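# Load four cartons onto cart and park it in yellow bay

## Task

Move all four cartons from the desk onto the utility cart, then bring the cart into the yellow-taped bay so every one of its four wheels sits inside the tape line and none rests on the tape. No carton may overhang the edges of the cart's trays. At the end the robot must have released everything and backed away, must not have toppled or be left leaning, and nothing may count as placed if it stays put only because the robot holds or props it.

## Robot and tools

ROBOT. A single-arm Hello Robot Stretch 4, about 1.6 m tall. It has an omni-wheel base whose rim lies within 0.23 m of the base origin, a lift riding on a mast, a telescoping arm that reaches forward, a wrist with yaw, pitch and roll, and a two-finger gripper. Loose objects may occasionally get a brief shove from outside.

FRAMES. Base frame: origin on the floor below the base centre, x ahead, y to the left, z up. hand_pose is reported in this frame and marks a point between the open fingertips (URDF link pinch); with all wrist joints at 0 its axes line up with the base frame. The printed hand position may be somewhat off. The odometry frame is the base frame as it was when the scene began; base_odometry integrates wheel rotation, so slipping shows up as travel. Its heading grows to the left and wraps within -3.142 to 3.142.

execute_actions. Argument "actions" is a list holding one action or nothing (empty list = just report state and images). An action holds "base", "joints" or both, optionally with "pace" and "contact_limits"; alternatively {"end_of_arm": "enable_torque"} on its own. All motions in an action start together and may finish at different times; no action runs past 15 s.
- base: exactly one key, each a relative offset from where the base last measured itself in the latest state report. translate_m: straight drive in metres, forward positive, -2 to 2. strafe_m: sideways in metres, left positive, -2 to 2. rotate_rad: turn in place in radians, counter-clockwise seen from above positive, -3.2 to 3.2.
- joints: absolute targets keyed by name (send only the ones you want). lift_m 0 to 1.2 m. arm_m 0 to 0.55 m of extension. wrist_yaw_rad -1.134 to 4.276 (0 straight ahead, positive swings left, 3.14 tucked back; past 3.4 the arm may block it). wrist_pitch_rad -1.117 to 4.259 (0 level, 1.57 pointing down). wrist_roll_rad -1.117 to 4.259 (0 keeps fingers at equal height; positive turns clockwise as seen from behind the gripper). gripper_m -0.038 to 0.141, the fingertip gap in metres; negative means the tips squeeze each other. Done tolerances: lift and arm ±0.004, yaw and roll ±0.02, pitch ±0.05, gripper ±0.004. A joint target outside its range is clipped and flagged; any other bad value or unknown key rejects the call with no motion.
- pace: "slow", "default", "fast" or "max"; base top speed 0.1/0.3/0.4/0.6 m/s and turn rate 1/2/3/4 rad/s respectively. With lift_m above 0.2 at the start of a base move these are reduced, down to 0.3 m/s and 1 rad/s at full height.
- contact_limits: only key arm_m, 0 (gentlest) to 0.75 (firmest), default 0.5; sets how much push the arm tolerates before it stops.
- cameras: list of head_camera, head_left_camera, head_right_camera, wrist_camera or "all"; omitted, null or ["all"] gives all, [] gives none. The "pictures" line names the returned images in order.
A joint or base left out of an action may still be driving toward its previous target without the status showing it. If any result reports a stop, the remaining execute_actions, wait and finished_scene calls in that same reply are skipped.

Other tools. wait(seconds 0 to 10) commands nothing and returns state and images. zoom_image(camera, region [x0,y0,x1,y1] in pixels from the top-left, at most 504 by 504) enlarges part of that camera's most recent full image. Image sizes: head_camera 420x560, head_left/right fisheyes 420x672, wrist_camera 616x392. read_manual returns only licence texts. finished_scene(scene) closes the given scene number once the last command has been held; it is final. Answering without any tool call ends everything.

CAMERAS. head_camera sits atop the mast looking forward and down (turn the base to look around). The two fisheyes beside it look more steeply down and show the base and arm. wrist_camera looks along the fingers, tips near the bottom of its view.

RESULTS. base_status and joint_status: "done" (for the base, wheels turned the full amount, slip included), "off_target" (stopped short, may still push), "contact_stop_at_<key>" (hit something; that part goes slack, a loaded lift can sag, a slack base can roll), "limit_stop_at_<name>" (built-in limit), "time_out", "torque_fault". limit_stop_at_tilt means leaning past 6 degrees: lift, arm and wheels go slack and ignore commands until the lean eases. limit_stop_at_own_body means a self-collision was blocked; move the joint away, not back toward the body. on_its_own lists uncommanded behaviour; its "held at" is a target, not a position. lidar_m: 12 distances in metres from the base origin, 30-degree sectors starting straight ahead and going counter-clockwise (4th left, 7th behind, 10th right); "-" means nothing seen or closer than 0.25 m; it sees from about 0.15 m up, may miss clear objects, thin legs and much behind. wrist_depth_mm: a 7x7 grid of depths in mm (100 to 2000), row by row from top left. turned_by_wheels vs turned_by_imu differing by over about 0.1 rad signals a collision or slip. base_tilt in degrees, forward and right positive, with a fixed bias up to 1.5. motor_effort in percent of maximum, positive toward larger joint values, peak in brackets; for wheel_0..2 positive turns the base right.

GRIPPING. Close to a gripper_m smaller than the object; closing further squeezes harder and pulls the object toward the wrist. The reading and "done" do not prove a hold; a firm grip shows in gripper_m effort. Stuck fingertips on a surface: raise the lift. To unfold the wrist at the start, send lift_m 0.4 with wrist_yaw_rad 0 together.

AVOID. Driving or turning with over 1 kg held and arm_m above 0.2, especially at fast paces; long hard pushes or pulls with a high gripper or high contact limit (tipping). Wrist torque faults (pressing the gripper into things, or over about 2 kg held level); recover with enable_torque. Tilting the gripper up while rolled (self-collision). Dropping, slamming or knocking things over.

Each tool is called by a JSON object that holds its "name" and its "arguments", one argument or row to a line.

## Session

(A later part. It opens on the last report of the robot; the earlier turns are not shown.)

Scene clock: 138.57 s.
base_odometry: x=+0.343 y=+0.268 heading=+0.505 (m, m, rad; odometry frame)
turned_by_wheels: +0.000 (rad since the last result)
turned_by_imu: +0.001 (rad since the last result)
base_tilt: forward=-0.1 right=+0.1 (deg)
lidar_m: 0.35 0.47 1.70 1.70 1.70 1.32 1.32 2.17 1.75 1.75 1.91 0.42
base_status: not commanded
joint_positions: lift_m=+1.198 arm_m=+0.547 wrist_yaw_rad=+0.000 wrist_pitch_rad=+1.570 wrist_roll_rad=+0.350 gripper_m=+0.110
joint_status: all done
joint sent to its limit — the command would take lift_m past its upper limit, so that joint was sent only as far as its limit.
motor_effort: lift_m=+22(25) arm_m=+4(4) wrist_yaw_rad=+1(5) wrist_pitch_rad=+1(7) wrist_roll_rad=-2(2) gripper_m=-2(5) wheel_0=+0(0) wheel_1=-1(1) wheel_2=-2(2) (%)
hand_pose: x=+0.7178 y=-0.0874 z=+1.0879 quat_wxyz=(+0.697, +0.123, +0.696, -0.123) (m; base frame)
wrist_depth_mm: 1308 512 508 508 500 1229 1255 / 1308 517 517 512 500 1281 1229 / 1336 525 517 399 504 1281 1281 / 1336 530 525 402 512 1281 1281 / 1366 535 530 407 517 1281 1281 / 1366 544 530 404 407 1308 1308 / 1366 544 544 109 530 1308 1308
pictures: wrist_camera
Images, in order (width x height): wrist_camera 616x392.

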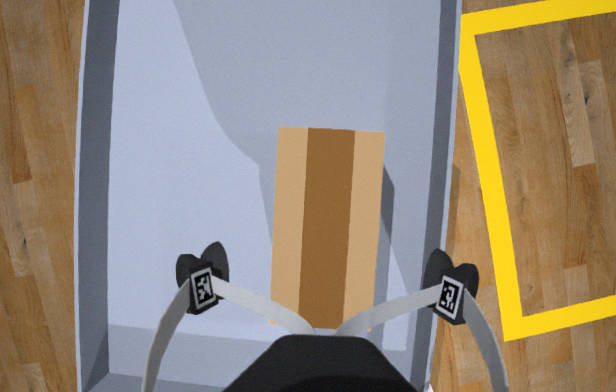

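{"name": "execute_actions", "arguments": {
  "actions": [
    {"joints":{"arm_m":0.3,"wrist_roll_rad":-0.3,"gripper_m":0.141},"base":{"rotate_rad":2.5}}
  ],
  "cameras": []
}}

{"name": "execute_actions", "arguments": {
  "actions": [
    {"base":{"translate_m":0.7}}
  ],
  "cameras": []
}}

{"name": "execute_actions", "arguments": {
  "actions": [
    {"base":{"strafe_m":0.5}}
  ],
  "cameras": ["wrist_camera","head_camera"]
}}

Scene clock: 150.27 s.
base_odometry: x=+0.343 y=+0.268 heading=+3.004 (m, m, rad; odometry frame)
turned_by_wheels: +2.499 (rad since the last result)
turned_by_imu: +2.573 (rad since the last result)
base_tilt: forward=-0.1 right=+0.0 (deg)
lidar_m: 1.34 1.28 2.21 1.78 1.71 1.87 2.68 0.35 0.41 1.73 1.67 2.10
base_status: done
joint_positions: lift_m=+1.198 arm_m=+0.301 wrist_yaw_rad=+0.000 wrist_pitch_rad=+1.570 wrist_roll_rad=-0.300 gripper_m=+0.141
joint_status: all done
motor_effort: lift_m=+22(22) arm_m=-4(3) wrist_yaw_rad=+1(1) wrist_pitch_rad=+0(1) wrist_roll_rad=-2(6) gripper_m=-1(2) wheel_0=-3(7) wheel_1=-2(10) wheel_2=-5(9) (%)
hand_pose: x=+0.4719 y=-0.0874 z=+1.0879 quat_wxyz=(+0.699, -0.106, +0.699, +0.105) (m; base frame)
wrist_depth_mm: 1336 1308 1281 1281 1281 1229 1255 / 1336 1308 1281 1281 1255 1281 1255 / 1397 1336 1336 1308 1281 1281 1281 / 1366 1366 1336 1308 1281 1281 1281 / 1366 1336 1336 1336 1308 1281 1281 / 1430 1366 1118 1118 1308 217 1281 / 1430 1366 1160 109 1308 1336 1281
pictures: none
No camera images: the call's "cameras" was empty. Leave "cameras" out to get every camera's image.

Scene clock: 154.07 s.
base_odometry: x=-0.350 y=+0.363 heading=+3.004 (m, m, rad; odometry frame)
turned_by_wheels: +0.000 (rad since the last result)
turned_by_imu: +0.000 (rad since the last result)
base_tilt: forward=-0.1 right=+0.0 (deg)
lidar_m: 0.67 0.64 0.70 2.11 2.03 2.15 1.10 1.05 1.82 1.56 1.66 0.93
base_status: done
joint_positions: lift_m=+1.198 arm_m=+0.301 wrist_yaw_rad=+0.000 wrist_pitch_rad=+1.570 wrist_roll_rad=-0.300 gripper_m=+0.141
joint_status: not commanded
motor_effort: lift_m=+22(22) arm_m=-4(4) wrist_yaw_rad=+2(2) wrist_pitch_rad=+0(1) wrist_roll_rad=-3(3) gripper_m=+0(3) wheel_0=+1(9) wheel_1=+3(5) wheel_2=-4(13) (%)
hand_pose: x=+0.4719 y=-0.0874 z=+1.0880 quat_wxyz=(+0.699, -0.106, +0.699, +0.105) (m; base frame)
wrist_depth_mm: 1308 1308 1281 1255 1255 1255 1255 / 1308 1308 1308 1281 1281 1255 1255 / 1366 1336 1336 1281 1281 1255 1229 / 1366 1366 1308 1308 1281 1281 1255 / 1366 1366 1308 1336 1308 1308 1281 / 1366 1366 1118 1138 1308 218 1308 / 1430 1397 1118 109 1336 1336 1308
pictures: none
No camera images: the call's "cameras" was empty. Leave "cameras" out to get every camera's image.

Scene clock: 157.07 s.
base_odometry: x=-0.419 y=-0.132 heading=+3.004 (m, m, rad; odometry frame)
turned_by_wheels: +0.000 (rad since the last result)
turned_by_imu: +0.001 (rad since the last result)
base_tilt: forward=-0.1 right=+0.2 (deg)
lidar_m: 0.45 0.44 0.47 1.62 1.57 1.72 2.49 1.23 1.36 2.07 2.10 0.60
base_status: done
joint_positions: lift_m=+1.198 arm_m=+0.301 wrist_yaw_rad=+0.000 wrist_pitch_rad=+1.570 wrist_roll_rad=-0.300 gripper_m=+0.141
joint_status: not commanded
motor_effort: lift_m=+21(22) arm_m=-5(5) wrist_yaw_rad=+1(2) wrist_pitch_rad=+0(0) wrist_roll_rad=-3(2) gripper_m=+0(0) wheel_0=-2(10) wheel_1=+1(9) wheel_2=+0(4) (%)
hand_pose: x=+0.4719 y=-0.0874 z=+1.0880 quat_wxyz=(+0.699, -0.106, +0.699, +0.105) (m; base frame)
wrist_depth_mm: 368 364 362 355 351 347 342 / 373 368 364 357 351 347 343 / 377 370 366 364 1281 1255 1229 / 1397 1366 1336 1336 1281 1281 1281 / 1366 1397 1336 1308 1308 1281 1281 / 1366 1366 1118 1138 1308 217 1308 / 1430 1397 1138 109 1308 1308 1308
pictures: head_camera, wrist_camera
Images, in order (width x height): head_camera 420x560, wrist_camera 616x392.

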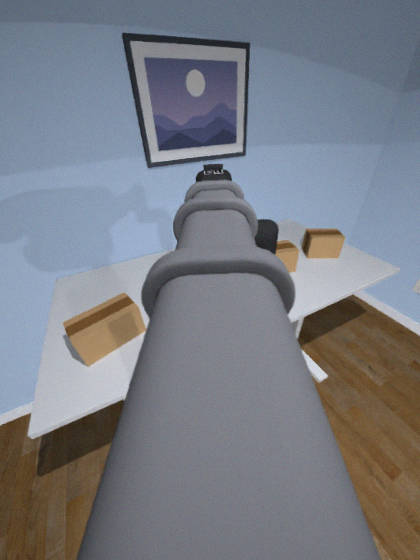

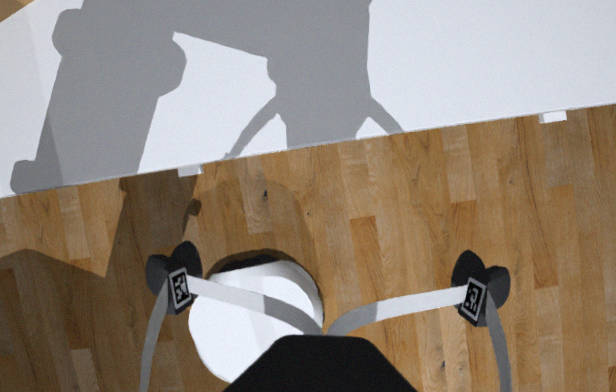

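{"name": "execute_actions", "arguments": {
  "actions": [
    {"base":{"strafe_m":0.25},"joints":{"arm_m":0.5}}
  ],
  "cameras": ["wrist_camera","head_left_camera"]
}}

Scene clock: 169.27 s.
base_odometry: x=-0.453 y=-0.379 heading=+3.004 (m, m, rad; odometry frame)
turned_by_wheels: +0.000 (rad since the last result)
turned_by_imu: +0.002 (rad since the last result)
base_tilt: forward=-0.2 right=-0.1 (deg)
lidar_m: 0.37 0.34 1.18 1.39 1.33 1.46 2.19 1.36 1.44 2.29 1.09 0.46
base_status: done
joint_positions: lift_m=+1.198 arm_m=+0.499 wrist_yaw_rad=+0.000 wrist_pitch_rad=+1.570 wrist_roll_rad=-0.300 gripper_m=+0.141
joint_status: all done
motor_effort: lift_m=+21(21) arm_m=+5(6) wrist_yaw_rad=+1(1) wrist_pitch_rad=+1(0) wrist_roll_rad=-2(3) gripper_m=-1(0) wheel_0=-2(9) wheel_1=+1(12) wheel_2=+0(1) (%)
hand_pose: x=+0.6704 y=-0.0874 z=+1.0880 quat_wxyz=(+0.699, -0.106, +0.699, +0.106) (m; base frame)
wrist_depth_mm: 370 364 359 355 349 347 343 / 373 366 362 357 353 349 343 / 375 368 364 362 357 351 347 / 255 268 368 366 359 355 351 / 258 255 368 368 362 357 357 / 262 259 375 368 364 219 359 / 392 384 379 109 370 366 359
pictures: head_left_camera, wrist_camera
Images, in order (width x height): head_left_camera 420x672, wrist_camera 616x392.

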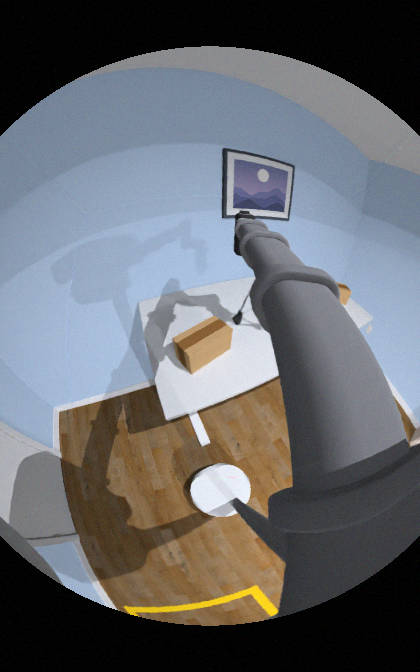

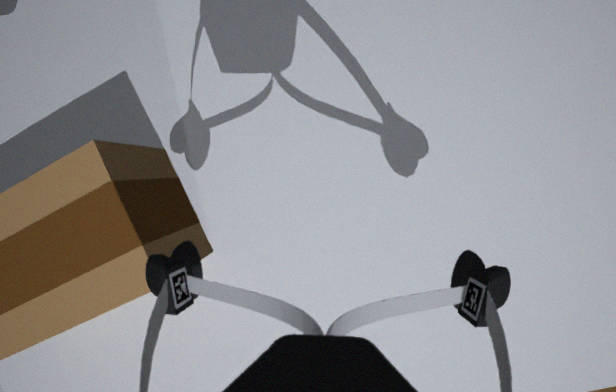

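{"name": "execute_actions", "arguments": {
  "actions": [
    {"base":{"strafe_m":0.19},"joints":{"arm_m":0.47,"wrist_roll_rad":0.89}}
  ],
  "cameras": ["wrist_camera"]
}}

Scene clock: 175.43 s.
base_odometry: x=-0.479 y=-0.568 heading=+3.004 (m, m, rad; odometry frame)
turned_by_wheels: +0.000 (rad since the last result)
turned_by_imu: +0.002 (rad since the last result)
base_tilt: forward=-0.2 right=+0.0 (deg)
lidar_m: 0.27 0.47 1.09 1.22 1.20 1.30 1.86 1.57 1.51 2.51 0.84 0.36
base_status: done
joint_positions: lift_m=+1.198 arm_m=+0.471 wrist_yaw_rad=+0.000 wrist_pitch_rad=+1.570 wrist_roll_rad=+0.890 gripper_m=+0.141
joint_status: all done
motor_effort: lift_m=+21(21) arm_m=-4(4) wrist_yaw_rad=+2(1) wrist_pitch_rad=+0(1) wrist_roll_rad=+0(5) gripper_m=-2(0) wheel_0=+0(11) wheel_1=-1(12) wheel_2=+0(0) (%)
hand_pose: x=+0.6419 y=-0.0874 z=+1.0880 quat_wxyz=(+0.639, +0.304, +0.638, -0.304) (m; base frame)
wrist_depth_mm: 364 362 359 355 353 347 345 / 368 366 362 357 353 353 351 / 368 366 364 362 357 355 351 / 373 370 368 247 244 357 355 / 377 373 370 248 247 359 359 / 382 377 370 250 248 218 362 / 384 382 377 108 250 368 368
pictures: wrist_camera
Images, in order (width x height): wrist_camera 616x392.

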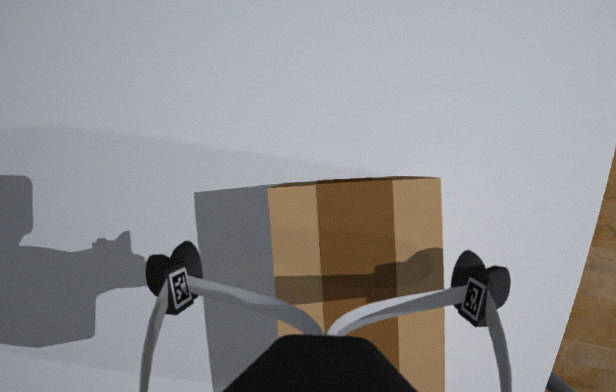

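{"name": "execute_actions", "arguments": {
  "actions": [
    {"base":{"strafe_m":0.02},"joints":{"arm_m":0.415}}
  ],
  "cameras": []
}}

{"name": "execute_actions", "arguments": {
  "actions": [
    {"joints":{"lift_m":1.125}}
  ],
  "cameras": ["wrist_camera"]
}}

Scene clock: 182.80 s.
base_odometry: x=-0.482 y=-0.587 heading=+3.004 (m, m, rad; odometry frame)
turned_by_wheels: +0.000 (rad since the last result)
turned_by_imu: +0.001 (rad since the last result)
base_tilt: forward=-0.2 right=+0.0 (deg)
lidar_m: 0.27 0.55 1.11 1.19 1.17 1.27 1.84 1.58 1.52 2.52 0.81 0.35
base_status: done
joint_positions: lift_m=+1.198 arm_m=+0.416 wrist_yaw_rad=+0.000 wrist_pitch_rad=+1.570 wrist_roll_rad=+0.890 gripper_m=+0.141
joint_status: all done
motor_effort: lift_m=+21(21) arm_m=-5(3) wrist_yaw_rad=+2(1) wrist_pitch_rad=+1(1) wrist_roll_rad=+0(1) gripper_m=-1(1) wheel_0=-1(8) wheel_1=+1(5) wheel_2=+0(0) (%)
hand_pose: x=+0.5869 y=-0.0874 z=+1.0880 quat_wxyz=(+0.639, +0.304, +0.638, -0.304) (m; base frame)
wrist_depth_mm: 366 359 359 355 353 349 347 / 366 364 362 359 355 351 349 / 368 368 364 243 244 355 353 / 373 370 368 247 246 357 357 / 377 375 249 248 247 362 1308 / 377 377 253 249 248 218 1281 / 382 382 377 109 368 368 1308
pictures: none
No camera images: the call's "cameras" was empty. Leave "cameras" out to get every camera's image.

Scene clock: 184.07 s.
base_odometry: x=-0.482 y=-0.587 heading=+3.004 (m, m, rad; odometry frame)
turned_by_wheels: +0.000 (rad since the last result)
turned_by_imu: +0.000 (rad since the last result)
base_tilt: forward=-0.1 right=+0.0 (deg)
lidar_m: 0.26 0.55 1.08 1.18 1.16 1.26 1.85 1.59 1.53 2.53 0.79 0.35
base_status: not commanded
joint_positions: lift_m=+1.126 arm_m=+0.416 wrist_yaw_rad=+0.000 wrist_pitch_rad=+1.569 wrist_roll_rad=+0.890 gripper_m=+0.141
joint_status: all done
motor_effort: lift_m=+9(19) arm_m=-4(5) wrist_yaw_rad=+1(0) wrist_pitch_rad=+4(5) wrist_roll_rad=+0(0) gripper_m=-2(2) wheel_0=-1(1) wheel_1=+1(1) wheel_2=+0(0) (%)
hand_pose: x=+0.5872 y=-0.0874 z=+1.0155 quat_wxyz=(+0.639, +0.304, +0.638, -0.304) (m; base frame)
wrist_depth_mm: 294 291 290 289 285 281 279 / 297 296 290 174 171 285 282 / 301 298 176 174 173 285 285 / 303 300 178 176 174 289 286 / 304 301 179 177 176 290 287 / 307 304 180 178 177 206 291 / 310 309 182 108 178 294 296
pictures: wrist_camera
Images, in order (width x height): wrist_camera 616x392.

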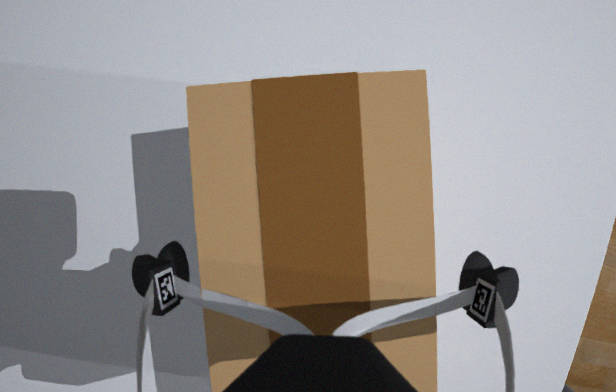

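{"name": "execute_actions", "arguments": {
  "actions": [
    {"joints":{"gripper_m":0.03}}
  ],
  "cameras": []
}}

{"name": "execute_actions", "arguments": {
  "actions": [
    {"joints":{"lift_m":1.2}}
  ],
  "cameras": []
}}

{"name": "execute_actions", "arguments": {
  "actions": [
    {"joints":{"arm_m":0.05},"base":{"translate_m":-0.3}}
  ],
  "cameras": []
}}

{"name": "execute_actions", "arguments": {
  "actions": [
    {"base":{"rotate_rad":-2.1}}
  ],
  "cameras": ["head_camera","head_left_camera"]
}}

Scene clock: 190.70 s.
base_odometry: x=-0.482 y=-0.587 heading=+3.004 (m, m, rad; odometry frame)
turned_by_wheels: +0.000 (rad since the last result)
turned_by_imu: +0.002 (rad since the last result)
base_tilt: forward=-0.2 right=+0.1 (deg)
lidar_m: 0.27 0.54 1.08 1.18 1.15 1.25 1.85 1.59 1.49 2.54 0.82 0.33
base_status: not commanded
joint_positions: lift_m=+1.125 arm_m=+0.416 wrist_yaw_rad=+0.000 wrist_pitch_rad=+1.570 wrist_roll_rad=+0.890 gripper_m=+0.031
joint_status: all done
motor_effort: lift_m=+15(15) arm_m=-4(4) wrist_yaw_rad=+1(1) wrist_pitch_rad=+1(7) wrist_roll_rad=-1(0) gripper_m=-29(30) wheel_0=-2(1) wheel_1=+1(1) wheel_2=+0(0) (%)
hand_pose: x=+0.5869 y=-0.0874 z=+1.0149 quat_wxyz=(+0.639, +0.304, +0.638, -0.304) (m; base frame)
wrist_depth_mm: 289 287 285 283 281 277 274 / 291 290 161 158 157 279 278 / 296 293 162 160 158 282 281 / 297 294 163 161 160 283 282 / 300 298 164 163 161 287 286 / 303 177 166 164 163 171 287 / 306 303 168 109 164 294 -
pictures: none
No camera images: the call's "cameras" was empty. Leave "cameras" out to get every camera's image.

Scene clock: 191.97 s.
base_odometry: x=-0.482 y=-0.587 heading=+3.004 (m, m, rad; odometry frame)
turned_by_wheels: +0.000 (rad since the last result)
turned_by_imu: +0.000 (rad since the last result)
base_tilt: forward=-0.2 right=+0.0 (deg)
lidar_m: 0.26 0.55 1.09 1.23 1.16 1.26 1.84 1.56 1.47 2.49 0.81 0.33
base_status: not commanded
joint_positions: lift_m=+1.198 arm_m=+0.416 wrist_yaw_rad=+0.000 wrist_pitch_rad=+1.570 wrist_roll_rad=+0.890 gripper_m=+0.031
joint_status: all done
joint sent to its limit — the command would take lift_m past its upper limit, so that joint was sent only as far as its limit.
motor_effort: lift_m=+24(25) arm_m=-4(4) wrist_yaw_rad=+1(1) wrist_pitch_rad=+1(1) wrist_roll_rad=-1(0) gripper_m=-30(30) wheel_0=-2(1) wheel_1=+1(1) wheel_2=+0(0) (%)
hand_pose: x=+0.5869 y=-0.0874 z=+1.0877 quat_wxyz=(+0.639, +0.304, +0.638, -0.304) (m; base frame)
wrist_depth_mm: 364 359 357 353 351 347 345 / 364 362 161 158 157 353 347 / 368 366 162 159 158 351 349 / 370 368 163 161 160 355 355 / 377 373 165 163 161 362 1281 / 375 177 166 164 163 171 1308 / 379 379 168 109 164 364 1308
pictures: none
No camera images: the call's "cameras" was empty. Leave "cameras" out to get every camera's image.

Scene clock: 194.43 s.
base_odometry: x=-0.185 y=-0.629 heading=+3.004 (m, m, rad; odometry frame)
turned_by_wheels: +0.000 (rad since the last result)
turned_by_imu: +0.001 (rad since the last result)
base_tilt: forward=+0.0 right=+0.1 (deg)
lidar_m: 0.58 1.27 1.38 1.07 1.02 1.13 1.62 1.70 1.32 2.53 1.65 0.26
base_status: done
joint_positions: lift_m=+1.198 arm_m=+0.051 wrist_yaw_rad=+0.000 wrist_pitch_rad=+1.570 wrist_roll_rad=+0.890 gripper_m=+0.031
joint_status: all done
motor_effort: lift_m=+24(25) arm_m=-4(4) wrist_yaw_rad=+2(0) wrist_pitch_rad=+0(3) wrist_roll_rad=+0(0) gripper_m=-30(31) wheel_0=-2(10) wheel_1=-2(7) wheel_2=+1(13) (%)
hand_pose: x=+0.2219 y=-0.0874 z=+1.0877 quat_wxyz=(+0.638, +0.305, +0.638, -0.304) (m; base frame)
wrist_depth_mm: 1336 1308 1308 1255 1229 1255 1255 / 1308 1281 160 158 156 1255 1255 / 1336 1308 161 159 158 1308 1255 / 1336 1308 163 161 159 1308 1255 / 1336 1336 164 162 161 1308 1281 / 1397 177 166 164 163 171 1281 / 1366 1366 168 109 164 484 1308
pictures: none
No camera images: the call's "cameras" was empty. Leave "cameras" out to get every camera's image.

Scene clock: 197.80 s.
base_odometry: x=-0.185 y=-0.629 heading=+0.905 (m, m, rad; odometry frame)
turned_by_wheels: -2.099 (rad since the last result)
turned_by_imu: -2.158 (rad since the last result)
base_tilt: forward=-0.2 right=+0.0 (deg)
lidar_m: 1.32 2.54 2.62 0.74 0.57 1.08 1.36 1.07 1.02 1.13 1.56 0.25
base_status: done
joint_positions: lift_m=+1.198 arm_m=+0.051 wrist_yaw_rad=+0.000 wrist_pitch_rad=+1.570 wrist_roll_rad=+0.890 gripper_m=+0.031
joint_status: not commanded
motor_effort: lift_m=+24(24) arm_m=-4(4) wrist_yaw_rad=+2(2) wrist_pitch_rad=+0(2) wrist_roll_rad=+0(0) gripper_m=-30(32) wheel_0=+3(5) wheel_1=+3(6) wheel_2=+3(7) (%)
hand_pose: x=+0.2219 y=-0.0874 z=+1.0877 quat_wxyz=(+0.639, +0.304, +0.638, -0.304) (m; base frame)
wrist_depth_mm: 1336 1281 1281 1255 1255 1255 1229 / 1336 1308 160 158 156 1255 1255 / 1308 1308 162 160 158 1281 1281 / 1336 1336 163 160 159 1281 1281 / 1366 1336 165 162 161 1308 1281 / 1366 178 166 164 162 171 1281 / 1366 1366 168 108 163 492 1308
pictures: head_camera, head_left_camera
Images, in order (width x height): head_camera 420x560, head_left_camera 420x672.

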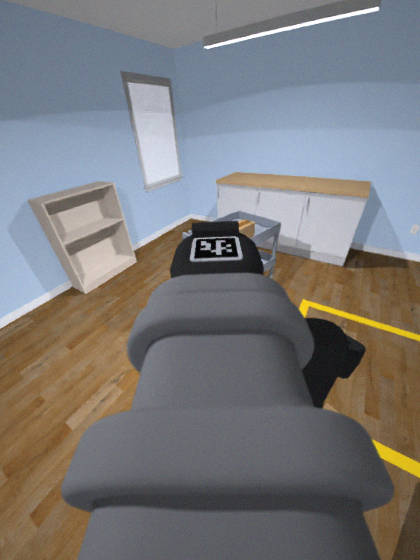

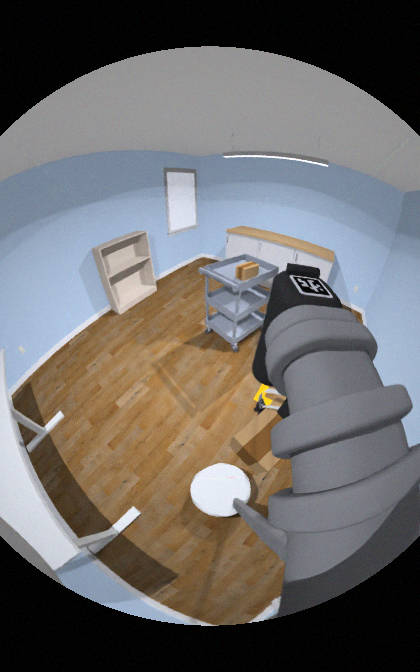

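{"name": "execute_actions", "arguments": {
  "actions": [
    {"base":{"translate_m":0.65},"joints":{"arm_m":0.35}}
  ],
  "cameras": ["wrist_camera","head_left_camera"]
}}

Scene clock: 204.60 s.
base_odometry: x=+0.217 y=-0.118 heading=+0.905 (m, m, rad; odometry frame)
turned_by_wheels: +0.000 (rad since the last result)
turned_by_imu: +0.001 (rad since the last result)
base_tilt: forward=-0.1 right=+0.0 (deg)
lidar_m: 0.37 2.11 2.05 1.53 1.12 1.06 1.93 1.45 1.38 1.47 2.03 0.54
base_status: done
joint_positions: lift_m=+1.198 arm_m=+0.349 wrist_yaw_rad=+0.000 wrist_pitch_rad=+1.570 wrist_roll_rad=+0.890 gripper_m=+0.031
joint_status: all done
motor_effort: lift_m=+24(24) arm_m=+4(5) wrist_yaw_rad=+1(3) wrist_pitch_rad=+1(3) wrist_roll_rad=-1(1) gripper_m=-31(31) wheel_0=+2(9) wheel_1=+3(5) wheel_2=-2(13) (%)
hand_pose: x=+0.5205 y=-0.0874 z=+1.0878 quat_wxyz=(+0.639, +0.304, +0.638, -0.304) (m; base frame)
wrist_depth_mm: 521 512 809 1281 1229 1255 1255 / 525 521 160 158 157 1255 1255 / 525 459 162 159 158 1255 1281 / 1336 1336 163 161 159 1308 1281 / 1366 1336 165 163 161 1308 1308 / 1366 177 166 164 163 171 1308 / 1397 1397 168 109 163 1098 1308
pictures: head_left_camera, wrist_camera
Images, in order (width x height): head_left_camera 420x672, wrist_camera 616x392.

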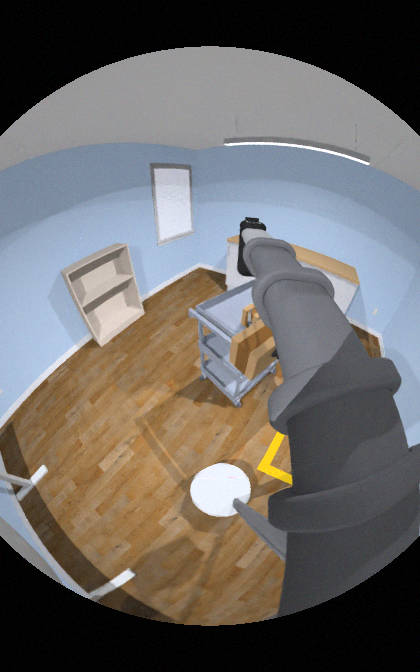

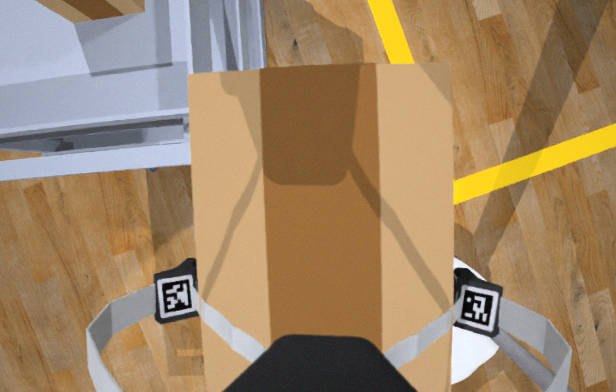

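{"name": "execute_actions", "arguments": {
  "actions": [
    {"base":{"translate_m":0.2},"joints":{"arm_m":0.55}}
  ],
  "cameras": ["wrist_camera"]
}}

Scene clock: 211.70 s.
base_odometry: x=+0.340 y=+0.040 heading=+0.905 (m, m, rad; odometry frame)
turned_by_wheels: +0.000 (rad since the last result)
turned_by_imu: +0.001 (rad since the last result)
base_tilt: forward=-0.1 right=+0.0 (deg)
lidar_m: 0.44 0.73 1.91 1.74 1.28 1.24 2.13 1.55 1.49 1.58 2.10 0.60
base_status: done
joint_positions: lift_m=+1.198 arm_m=+0.546 wrist_yaw_rad=+0.000 wrist_pitch_rad=+1.570 wrist_roll_rad=+0.890 gripper_m=+0.031
joint_status: all done
joint sent to its limit — the command would take arm_m past its upper limit, so that joint was sent only as far as its limit.
motor_effort: lift_m=+24(24) arm_m=+4(7) wrist_yaw_rad=+1(0) wrist_pitch_rad=+2(4) wrist_roll_rad=-1(0) gripper_m=-30(30) wheel_0=+3(7) wheel_1=+3(9) wheel_2=-4(13) (%)
hand_pose: x=+0.7178 y=-0.0874 z=+1.0878 quat_wxyz=(+0.639, +0.304, +0.638, -0.304) (m; base frame)
wrist_depth_mm: 1308 512 508 392 500 1255 1229 / 1308 517 160 158 157 1255 1281 / 1336 525 162 160 158 1281 1255 / 1366 525 163 161 160 1281 1281 / 1366 530 165 162 161 1308 1281 / 1366 178 166 164 162 171 1281 / 1397 477 168 109 163 1118 1118
pictures: wrist_camera
Images, in order (width x height): wrist_camera 616x392.

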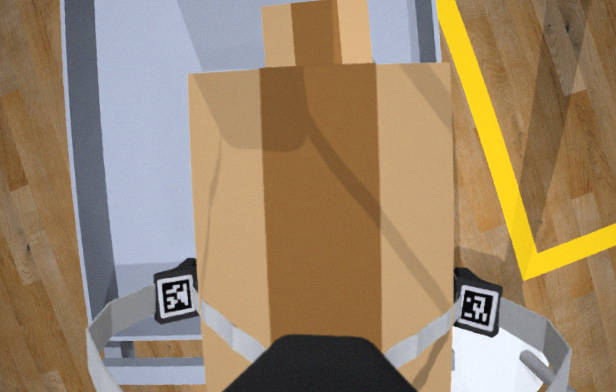

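{"name": "execute_actions", "arguments": {
  "actions": [
    {"base":{"translate_m":0.16},"joints":{"wrist_roll_rad":0.97},"pace":"slow"}
  ],
  "cameras": ["wrist_camera"]
}}

Scene clock: 219.57 s.
base_odometry: x=+0.439 y=+0.165 heading=+0.906 (m, m, rad; odometry frame)
turned_by_wheels: +0.000 (rad since the last result)
turned_by_imu: +0.002 (rad since the last result)
base_tilt: forward=-0.1 right=+0.1 (deg)
lidar_m: 0.27 0.53 1.81 2.25 1.45 1.36 2.28 1.65 1.58 1.67 1.98 0.36
base_status: done
joint_positions: lift_m=+1.198 arm_m=+0.547 wrist_yaw_rad=+0.000 wrist_pitch_rad=+1.570 wrist_roll_rad=+0.970 gripper_m=+0.031
joint_status: all done
motor_effort: lift_m=+24(24) arm_m=+4(4) wrist_yaw_rad=+1(1) wrist_pitch_rad=+1(1) wrist_roll_rad=+0(1) gripper_m=-30(29) wheel_0=+5(5) wheel_1=+4(7) wheel_2=-3(9) (%)
hand_pose: x=+0.7177 y=-0.0874 z=+1.0878 quat_wxyz=(+0.626, +0.330, +0.625, -0.329) (m; base frame)
wrist_depth_mm: 1308 1281 508 504 496 496 1255 / 1308 1336 161 158 157 480 1255 / 1336 1336 161 159 158 452 1255 / 1336 1308 163 161 160 397 1255 / 1366 1336 164 163 161 397 1308 / 1366 177 167 164 163 171 1336 / 1366 1366 168 109 163 521 496
pictures: wrist_camera
Images, in order (width x height): wrist_camera 616x392.

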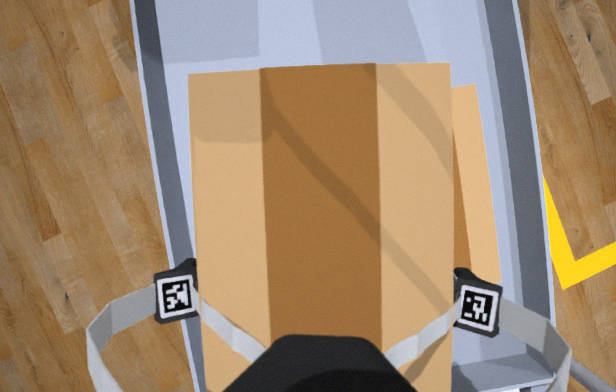

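{"name": "execute_actions", "arguments": {
  "actions": [
    {"base":{"strafe_m":0.05},"joints":{"wrist_roll_rad":0.9,"lift_m":1.06}}
  ],
  "cameras": ["wrist_camera"]
}}

Scene clock: 225.17 s.
base_odometry: x=+0.399 y=+0.196 heading=+0.906 (m, m, rad; odometry frame)
turned_by_wheels: +0.000 (rad since the last result)
turned_by_imu: +0.001 (rad since the last result)
base_tilt: forward=-0.1 right=+0.0 (deg)
lidar_m: 0.33 0.62 1.76 2.22 1.44 1.36 2.25 1.69 1.62 1.72 1.97 0.32
base_status: done
joint_positions: lift_m=+1.060 arm_m=+0.547 wrist_yaw_rad=+0.000 wrist_pitch_rad=+1.570 wrist_roll_rad=+0.900 gripper_m=+0.031
joint_status: all done
motor_effort: lift_m=+15(22) arm_m=+4(4) wrist_yaw_rad=+1(1) wrist_pitch_rad=+1(3) wrist_roll_rad=-2(4) gripper_m=-32(31) wheel_0=-1(9) wheel_1=+1(10) wheel_2=+0(3) (%)
hand_pose: x=+0.7177 y=-0.0874 z=+0.9499 quat_wxyz=(+0.637, +0.308, +0.636, -0.308) (m; base frame)
wrist_depth_mm: 1160 375 375 373 368 252 249 / 1182 377 160 158 157 253 252 / 1205 379 161 159 158 255 254 / 1205 1182 163 161 159 257 256 / 1205 1205 165 163 161 260 258 / 1229 177 166 164 162 171 260 / 1229 1229 168 109 164 384 382
pictures: wrist_camera
Images, in order (width x height): wrist_camera 616x392.

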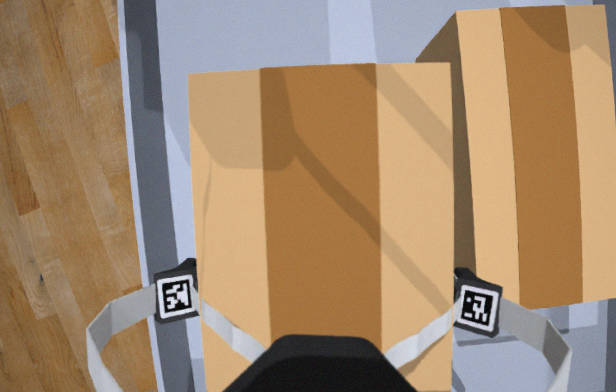

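Fits. Lower and release.

{"name": "execute_actions", "arguments": {
  "actions": [
    {"joints":{"lift_m":0.955}}
  ],
  "cameras": []
}}

{"name": "execute_actions", "arguments": {
  "actions": [
    {"joints":{"gripper_m":0.1}}
  ],
  "cameras": []
}}

{"name": "execute_actions", "arguments": {
  "actions": [
    {"joints":{"lift_m":1.2}}
  ],
  "cameras": ["wrist_camera"]
}}

Scene clock: 231.73 s.
base_odometry: x=+0.399 y=+0.196 heading=+0.906 (m, m, rad; odometry frame)
turned_by_wheels: +0.000 (rad since the last result)
turned_by_imu: +0.001 (rad since the last result)
base_tilt: forward=-0.1 right=-0.1 (deg)
lidar_m: 0.34 0.57 1.77 2.16 1.41 1.35 2.25 1.69 1.62 1.69 2.00 0.34
base_status: not commanded
joint_positions: lift_m=+0.956 arm_m=+0.547 wrist_yaw_rad=-0.001 wrist_pitch_rad=+1.573 wrist_roll_rad=+0.900 gripper_m=+0.031
joint_status: all done
motor_effort: lift_m=+9(18) arm_m=+4(4) wrist_yaw_rad=+4(5) wrist_pitch_rad=-9(9) wrist_roll_rad=-1(2) gripper_m=-27(29) wheel_0=-1(0) wheel_1=+1(1) wheel_2=+0(0) (%)
hand_pose: x=+0.7167 y=-0.0874 z=+0.8454 quat_wxyz=(+0.636, +0.307, +0.637, -0.308) (m; base frame)
wrist_depth_mm: 232 276 274 273 270 212 - / 230 278 160 158 157 206 162 / 229 282 161 159 158 212 167 / 237 283 163 161 160 219 171 / 235 285 164 163 161 222 174 / 1138 178 165 164 163 171 171 / 1138 279 167 109 163 281 -
pictures: none
No camera images: the call's "cameras" was empty. Leave "cameras" out to get every camera's image.

Scene clock: 233.27 s.
base_odometry: x=+0.399 y=+0.196 heading=+0.906 (m, m, rad; odometry frame)
turned_by_wheels: +0.000 (rad since the last result)
turned_by_imu: +0.000 (rad since the last result)
base_tilt: forward=-0.2 right=+0.1 (deg)
lidar_m: 0.31 0.62 1.78 2.18 1.41 1.36 2.24 1.68 1.62 1.73 1.99 0.31
base_status: not commanded
joint_positions: lift_m=+0.956 arm_m=+0.547 wrist_yaw_rad=+0.000 wrist_pitch_rad=+1.573 wrist_roll_rad=+0.900 gripper_m=+0.100
joint_status: all done
motor_effort: lift_m=+9(9) arm_m=+4(5) wrist_yaw_rad=+3(7) wrist_pitch_rad=-9(13) wrist_roll_rad=+0(0) gripper_m=-6(28) wheel_0=-1(0) wheel_1=+1(1) wheel_2=+0(0) (%)
hand_pose: x=+0.7167 y=-0.0874 z=+0.8454 quat_wxyz=(+0.636, +0.307, +0.637, -0.308) (m; base frame)
wrist_depth_mm: 244 285 282 279 278 213 - / 244 287 168 165 164 217 163 / 240 289 168 166 165 212 167 / 1098 289 169 167 166 219 172 / 1118 290 171 169 167 213 175 / 1118 256 172 170 168 188 177 / 1118 278 174 109 169 286 -
pictures: none
No camera images: the call's "cameras" was empty. Leave "cameras" out to get every camera's image.

Scene clock: 235.37 s.
base_odometry: x=+0.399 y=+0.196 heading=+0.906 (m, m, rad; odometry frame)
turned_by_wheels: +0.000 (rad since the last result)
turned_by_imu: +0.001 (rad since the last result)
base_tilt: forward=-0.1 right=+0.0 (deg)
lidar_m: 0.33 0.60 1.78 2.18 1.41 1.34 2.24 1.69 1.62 1.71 2.00 0.33
base_status: not commanded
joint_positions: lift_m=+1.198 arm_m=+0.547 wrist_yaw_rad=+0.000 wrist_pitch_rad=+1.570 wrist_roll_rad=+0.900 gripper_m=+0.100
joint_status: all done
joint sent to its limit — the command would take lift_m past its upper limit, so that joint was sent only as far as its limit.
motor_effort: lift_m=+22(22) arm_m=+4(4) wrist_yaw_rad=+0(1) wrist_pitch_rad=+1(9) wrist_roll_rad=+0(0) gripper_m=+0(10) wheel_0=-1(1) wheel_1=+1(1) wheel_2=+0(0) (%)
hand_pose: x=+0.7178 y=-0.0874 z=+1.0879 quat_wxyz=(+0.637, +0.308, +0.636, -0.307) (m; base frame)
wrist_depth_mm: 1308 1281 512 508 504 496 473 / 1336 1281 512 512 500 387 484 / 1366 1281 517 399 430 392 500 / 1308 1308 521 402 399 394 512 / 1366 1336 521 402 413 399 488 / 1397 1366 466 407 407 521 496 / 1366 1336 535 109 525 484 477
pictures: wrist_camera
Images, in order (width x height): wrist_camera 616x392.

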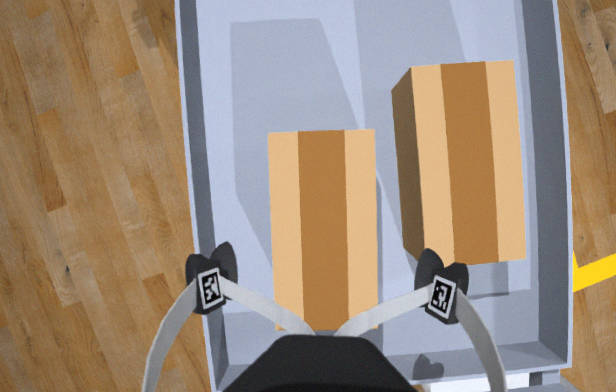

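{"name": "execute_actions", "arguments": {
  "actions": [
    {"joints":{"arm_m":0.1,"wrist_roll_rad":0,"gripper_m":0.141},"base":{"translate_m":-0.25}}
  ],
  "cameras": []
}}

{"name": "execute_actions", "arguments": {
  "actions": [
    {"base":{"rotate_rad":2.3}}
  ],
  "cameras": []
}}

{"name": "execute_actions", "arguments": {
  "actions": [
    {"base":{"translate_m":0.6}}
  ],
  "cameras": ["head_camera","head_right_camera"]
}}

Scene clock: 245.30 s.
base_odometry: x=+0.245 y=+0.000 heading=+0.905 (m, m, rad; odometry frame)
turned_by_wheels: +0.000 (rad since the last result)
turned_by_imu: +0.002 (rad since the last result)
base_tilt: forward=-0.2 right=+0.0 (deg)
lidar_m: 0.57 2.00 1.94 1.58 1.18 1.15 2.02 1.55 1.50 1.59 2.24 0.65
base_status: done
joint_positions: lift_m=+1.198 arm_m=+0.101 wrist_yaw_rad=+0.000 wrist_pitch_rad=+1.570 wrist_roll_rad=+0.000 gripper_m=+0.141
joint_status: all done
motor_effort: lift_m=+22(22) arm_m=-4(5) wrist_yaw_rad=+2(1) wrist_pitch_rad=+0(0) wrist_roll_rad=-2(7) gripper_m=-1(3) wheel_0=-1(7) wheel_1=-2(14) wheel_2=-1(13) (%)
hand_pose: x=+0.2719 y=-0.0874 z=+1.0879 quat_wxyz=(+0.707, +0.000, +0.707, +0.000) (m; base frame)
wrist_depth_mm: 1336 1308 1281 1118 1182 1255 1205 / 1366 1308 1308 1281 1255 1255 1229 / 1336 1336 1308 1308 1281 1255 1281 / 1336 1366 1308 1308 1281 1308 1255 / 1366 1366 1336 1098 1308 1281 1281 / 1397 1366 1118 1118 1308 217 1308 / 1430 1397 1397 109 1308 1308 1281
pictures: none
No camera images: the call's "cameras" was empty. Leave "cameras" out to get every camera's image.

Scene clock: 248.87 s.
base_odometry: x=+0.245 y=+0.000 heading=-3.079 (m, m, rad; odometry frame)
turned_by_wheels: +2.299 (rad since the last result)
turned_by_imu: +2.366 (rad since the last result)
base_tilt: forward=-0.1 right=-0.1 (deg)
lidar_m: 1.15 1.13 1.75 1.52 1.49 1.78 2.22 0.55 0.60 1.95 2.20 1.32
base_status: done
joint_positions: lift_m=+1.198 arm_m=+0.101 wrist_yaw_rad=+0.000 wrist_pitch_rad=+1.570 wrist_roll_rad=+0.000 gripper_m=+0.141
joint_status: not commanded
motor_effort: lift_m=+22(22) arm_m=-5(5) wrist_yaw_rad=+2(2) wrist_pitch_rad=+0(1) wrist_roll_rad=-2(2) gripper_m=-1(0) wheel_0=-4(7) wheel_1=-2(9) wheel_2=-5(8) (%)
hand_pose: x=+0.2719 y=-0.0874 z=+1.0879 quat_wxyz=(+0.707, +0.000, +0.707, +0.000) (m; base frame)
wrist_depth_mm: 1336 1308 1281 1281 1281 1229 1229 / 1336 1308 1308 1281 1281 1255 1255 / 1336 1366 1308 1308 1281 1255 1255 / 1366 1336 1336 1308 1281 1281 1255 / 1397 1366 1336 1118 1308 1255 1281 / 1397 1366 1118 1118 1336 218 1281 / 1397 1366 1397 109 1336 1308 1308
pictures: none
No camera images: the call's "cameras" was empty. Leave "cameras" out to get every camera's image.

Scene clock: 252.33 s.
base_odometry: x=-0.354 y=-0.038 heading=-3.079 (m, m, rad; odometry frame)
turned_by_wheels: +0.000 (rad since the last result)
turned_by_imu: +0.000 (rad since the last result)
base_tilt: forward=-0.1 right=+0.0 (deg)
lidar_m: 0.54 0.53 0.68 1.62 1.66 1.93 1.35 1.14 2.07 1.95 1.12 0.67
base_status: done
joint_positions: lift_m=+1.198 arm_m=+0.101 wrist_yaw_rad=+0.000 wrist_pitch_rad=+1.570 wrist_roll_rad=+0.000 gripper_m=+0.141
joint_status: not commanded
motor_effort: lift_m=+22(22) arm_m=-5(5) wrist_yaw_rad=+2(2) wrist_pitch_rad=+0(0) wrist_roll_rad=-2(2) gripper_m=+0(2) wheel_0=+1(8) wheel_1=+4(6) wheel_2=-2(13) (%)
hand_pose: x=+0.2718 y=-0.0874 z=+1.0880 quat_wxyz=(+0.707, +0.000, +0.707, +0.000) (m; base frame)
wrist_depth_mm: 1308 1336 1281 1229 1255 1229 1205 / 1336 1308 1281 1281 1281 1255 1255 / 1336 1308 1336 1281 1281 1255 1255 / 1366 1336 1308 1308 1308 1281 1255 / 1366 1366 1308 1118 1308 1308 1281 / 1397 1366 1138 1118 1336 217 1308 / 1397 1366 1366 109 1308 1308 1336
pictures: head_camera, head_right_camera
Images, in order (width x height): head_camera 420x560, head_right_camera 420x672.

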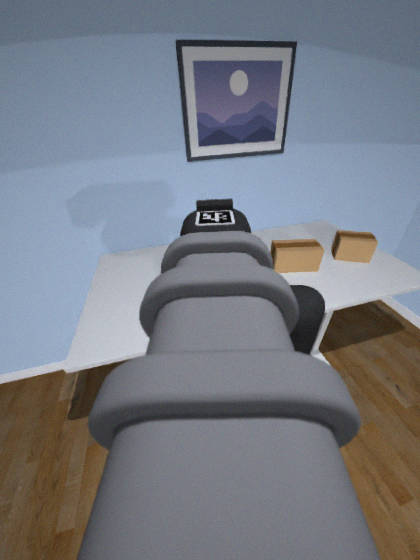

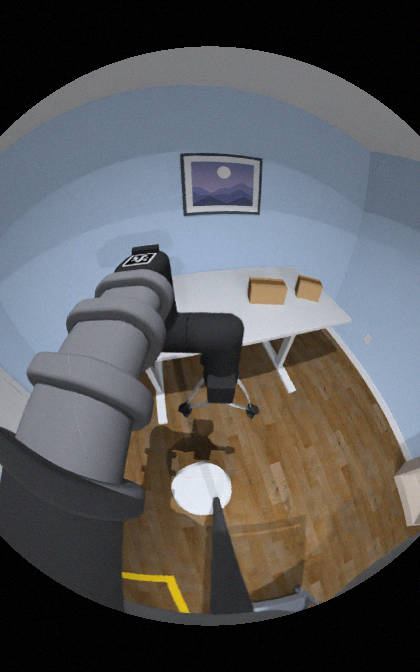

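{"name": "execute_actions", "arguments": {
  "actions": [
    {"base":{"translate_m":0.25},"joints":{"arm_m":0.55,"wrist_roll_rad":1.5}}
  ],
  "cameras": ["wrist_camera"]
}}

Scene clock: 258.47 s.
base_odometry: x=-0.603 y=-0.054 heading=-3.078 (m, m, rad; odometry frame)
turned_by_wheels: +0.000 (rad since the last result)
turned_by_imu: +0.001 (rad since the last result)
base_tilt: forward=-0.2 right=+0.1 (deg)
lidar_m: 0.29 0.29 0.38 1.72 1.70 2.00 1.41 1.37 2.04 1.99 0.65 0.37
base_status: done
joint_positions: lift_m=+1.198 arm_m=+0.546 wrist_yaw_rad=+0.000 wrist_pitch_rad=+1.570 wrist_roll_rad=+1.500 gripper_m=+0.141
joint_status: all done
joint sent to its limit — the command would take arm_m past its upper limit, so that joint was sent only as far as its limit.
motor_effort: lift_m=+22(22) arm_m=+4(4) wrist_yaw_rad=+1(1) wrist_pitch_rad=+1(2) wrist_roll_rad=+0(7) gripper_m=-1(1) wheel_0=+3(9) wheel_1=+2(6) wheel_2=-2(13) (%)
hand_pose: x=+0.7177 y=-0.0874 z=+1.0880 quat_wxyz=(+0.518, +0.482, +0.517, -0.482) (m; base frame)
wrist_depth_mm: 364 359 359 338 353 351 347 / 366 366 362 357 357 353 351 / 370 366 366 362 357 357 353 / 370 370 366 366 362 359 355 / 375 373 368 366 366 359 357 / 377 375 370 368 366 218 359 / 379 377 375 109 366 368 362
pictures: wrist_camera
Images, in order (width x height): wrist_camera 616x392.

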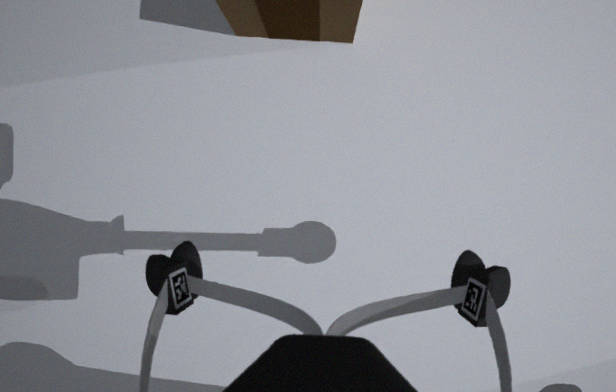

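{"name": "execute_actions", "arguments": {
  "actions": [
    {"base":{"strafe_m":-0.26}}
  ],
  "cameras": ["wrist_camera"]
}}

Scene clock: 266.13 s.
base_odometry: x=-0.619 y=+0.206 heading=-3.078 (m, m, rad; odometry frame)
turned_by_wheels: +0.000 (rad since the last result)
turned_by_imu: +0.001 (rad since the last result)
base_tilt: forward=-0.2 right=-0.1 (deg)
lidar_m: 0.35 0.37 0.44 1.97 1.95 2.29 1.37 1.37 1.80 1.74 0.78 0.44
base_status: done
joint_positions: lift_m=+1.198 arm_m=+0.546 wrist_yaw_rad=+0.000 wrist_pitch_rad=+1.570 wrist_roll_rad=+1.500 gripper_m=+0.141
joint_status: not commanded
motor_effort: lift_m=+21(22) arm_m=+4(5) wrist_yaw_rad=+1(1) wrist_pitch_rad=+1(2) wrist_roll_rad=+0(0) gripper_m=-2(0) wheel_0=+0(12) wheel_1=-1(15) wheel_2=+0(2) (%)
hand_pose: x=+0.7177 y=-0.0874 z=+1.0880 quat_wxyz=(+0.518, +0.482, +0.517, -0.482) (m; base frame)
wrist_depth_mm: 366 362 357 355 353 351 351 / 368 366 244 243 355 353 349 / 368 366 247 244 357 355 353 / 370 370 248 247 362 359 355 / 375 373 250 248 364 359 359 / 379 375 251 249 366 217 359 / 384 377 255 109 370 368 364
pictures: wrist_camera
Images, in order (width x height): wrist_camera 616x392.

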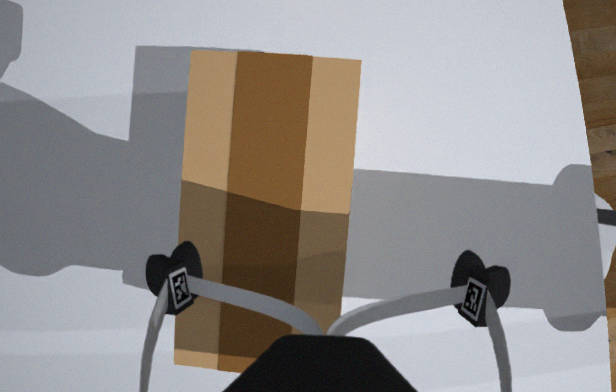

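{"name": "execute_actions", "arguments": {
  "actions": [
    {"base":{"strafe_m":-0.04},"joints":{"wrist_roll_rad":1.55}}
  ],
  "cameras": []
}}

{"name": "execute_actions", "arguments": {
  "actions": [
    {"base":{"translate_m":0.035}}
  ],
  "cameras": []
}}

{"name": "execute_actions", "arguments": {
  "actions": [
    {"joints":{"lift_m":1.125}}
  ],
  "cameras": ["wrist_camera"]
}}

Scene clock: 276.33 s.
base_odometry: x=-0.622 y=+0.245 heading=-3.079 (m, m, rad; odometry frame)
turned_by_wheels: +0.000 (rad since the last result)
turned_by_imu: +0.001 (rad since the last result)
base_tilt: forward=-0.1 right=+0.0 (deg)
lidar_m: 0.40 0.38 0.46 2.00 1.99 2.35 1.36 1.39 1.73 1.70 0.82 0.46
base_status: done
joint_positions: lift_m=+1.198 arm_m=+0.546 wrist_yaw_rad=+0.000 wrist_pitch_rad=+1.570 wrist_roll_rad=+1.550 gripper_m=+0.141
joint_status: all done
motor_effort: lift_m=+21(21) arm_m=+4(5) wrist_yaw_rad=+1(1) wrist_pitch_rad=+1(1) wrist_roll_rad=+0(4) gripper_m=-1(1) wheel_0=+3(11) wheel_1=-4(12) wheel_2=+0(0) (%)
hand_pose: x=+0.7177 y=-0.0874 z=+1.0880 quat_wxyz=(+0.506, +0.495, +0.505, -0.494) (m; base frame)
wrist_depth_mm: 366 362 357 357 355 351 798 / 366 364 362 362 355 353 351 / 370 366 247 245 357 355 355 / 373 368 248 247 359 359 357 / 377 373 249 248 364 359 357 / 379 377 251 249 366 218 362 / 382 377 254 109 370 366 364
pictures: none
No camera images: the call's "cameras" was empty. Leave "cameras" out to get every camera's image.

Scene clock: 277.37 s.
base_odometry: x=-0.657 y=+0.243 heading=-3.078 (m, m, rad; odometry frame)
turned_by_wheels: +0.000 (rad since the last result)
turned_by_imu: +0.000 (rad since the last result)
base_tilt: forward=-0.1 right=+0.1 (deg)
lidar_m: 0.35 0.35 0.43 0.79 2.01 2.35 1.38 1.43 1.77 1.70 0.74 0.43
base_status: done
joint_positions: lift_m=+1.198 arm_m=+0.547 wrist_yaw_rad=+0.000 wrist_pitch_rad=+1.570 wrist_roll_rad=+1.550 gripper_m=+0.141
joint_status: not commanded
motor_effort: lift_m=+21(21) arm_m=+4(5) wrist_yaw_rad=+1(1) wrist_pitch_rad=+1(2) wrist_roll_rad=+0(0) gripper_m=+0(2) wheel_0=+3(5) wheel_1=+4(8) wheel_2=-4(12) (%)
hand_pose: x=+0.7177 y=-0.0874 z=+1.0880 quat_wxyz=(+0.506, +0.495, +0.505, -0.494) (m; base frame)
wrist_depth_mm: 366 362 359 357 351 351 349 / 368 364 364 359 357 353 353 / 370 366 364 245 357 357 353 / 370 370 368 246 246 359 355 / 377 373 250 247 248 362 357 / 379 377 251 249 248 217 364 / 382 379 375 108 370 366 364
pictures: none
No camera images: the call's "cameras" was empty. Leave "cameras" out to get every camera's image.

Scene clock: 278.63 s.
base_odometry: x=-0.657 y=+0.243 heading=-3.078 (m, m, rad; odometry frame)
turned_by_wheels: +0.000 (rad since the last result)
turned_by_imu: +0.000 (rad since the last result)
base_tilt: forward=-0.1 right=+0.0 (deg)
lidar_m: 0.35 0.36 0.43 0.77 1.99 2.35 1.38 1.39 1.74 1.70 0.75 0.42
base_status: not commanded
joint_positions: lift_m=+1.126 arm_m=+0.547 wrist_yaw_rad=+0.000 wrist_pitch_rad=+1.568 wrist_roll_rad=+1.550 gripper_m=+0.141
joint_status: all done
motor_effort: lift_m=+9(22) arm_m=+5(4) wrist_yaw_rad=+0(0) wrist_pitch_rad=+7(7) wrist_roll_rad=-1(1) gripper_m=-2(2) wheel_0=+3(3) wheel_1=+4(4) wheel_2=-4(4) (%)
hand_pose: x=+0.7184 y=-0.0874 z=+1.0154 quat_wxyz=(+0.506, +0.495, +0.505, -0.494) (m; base frame)
wrist_depth_mm: 297 294 291 289 286 283 282 / 300 296 293 290 289 286 283 / 300 298 177 175 174 287 286 / 303 300 178 176 175 289 286 / 304 303 179 177 176 291 289 / 306 304 181 178 177 209 291 / 310 307 182 109 178 296 294
pictures: wrist_camera
Images, in order (width x height): wrist_camera 616x392.

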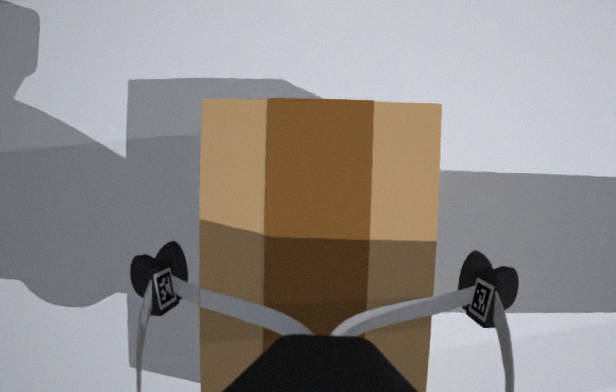

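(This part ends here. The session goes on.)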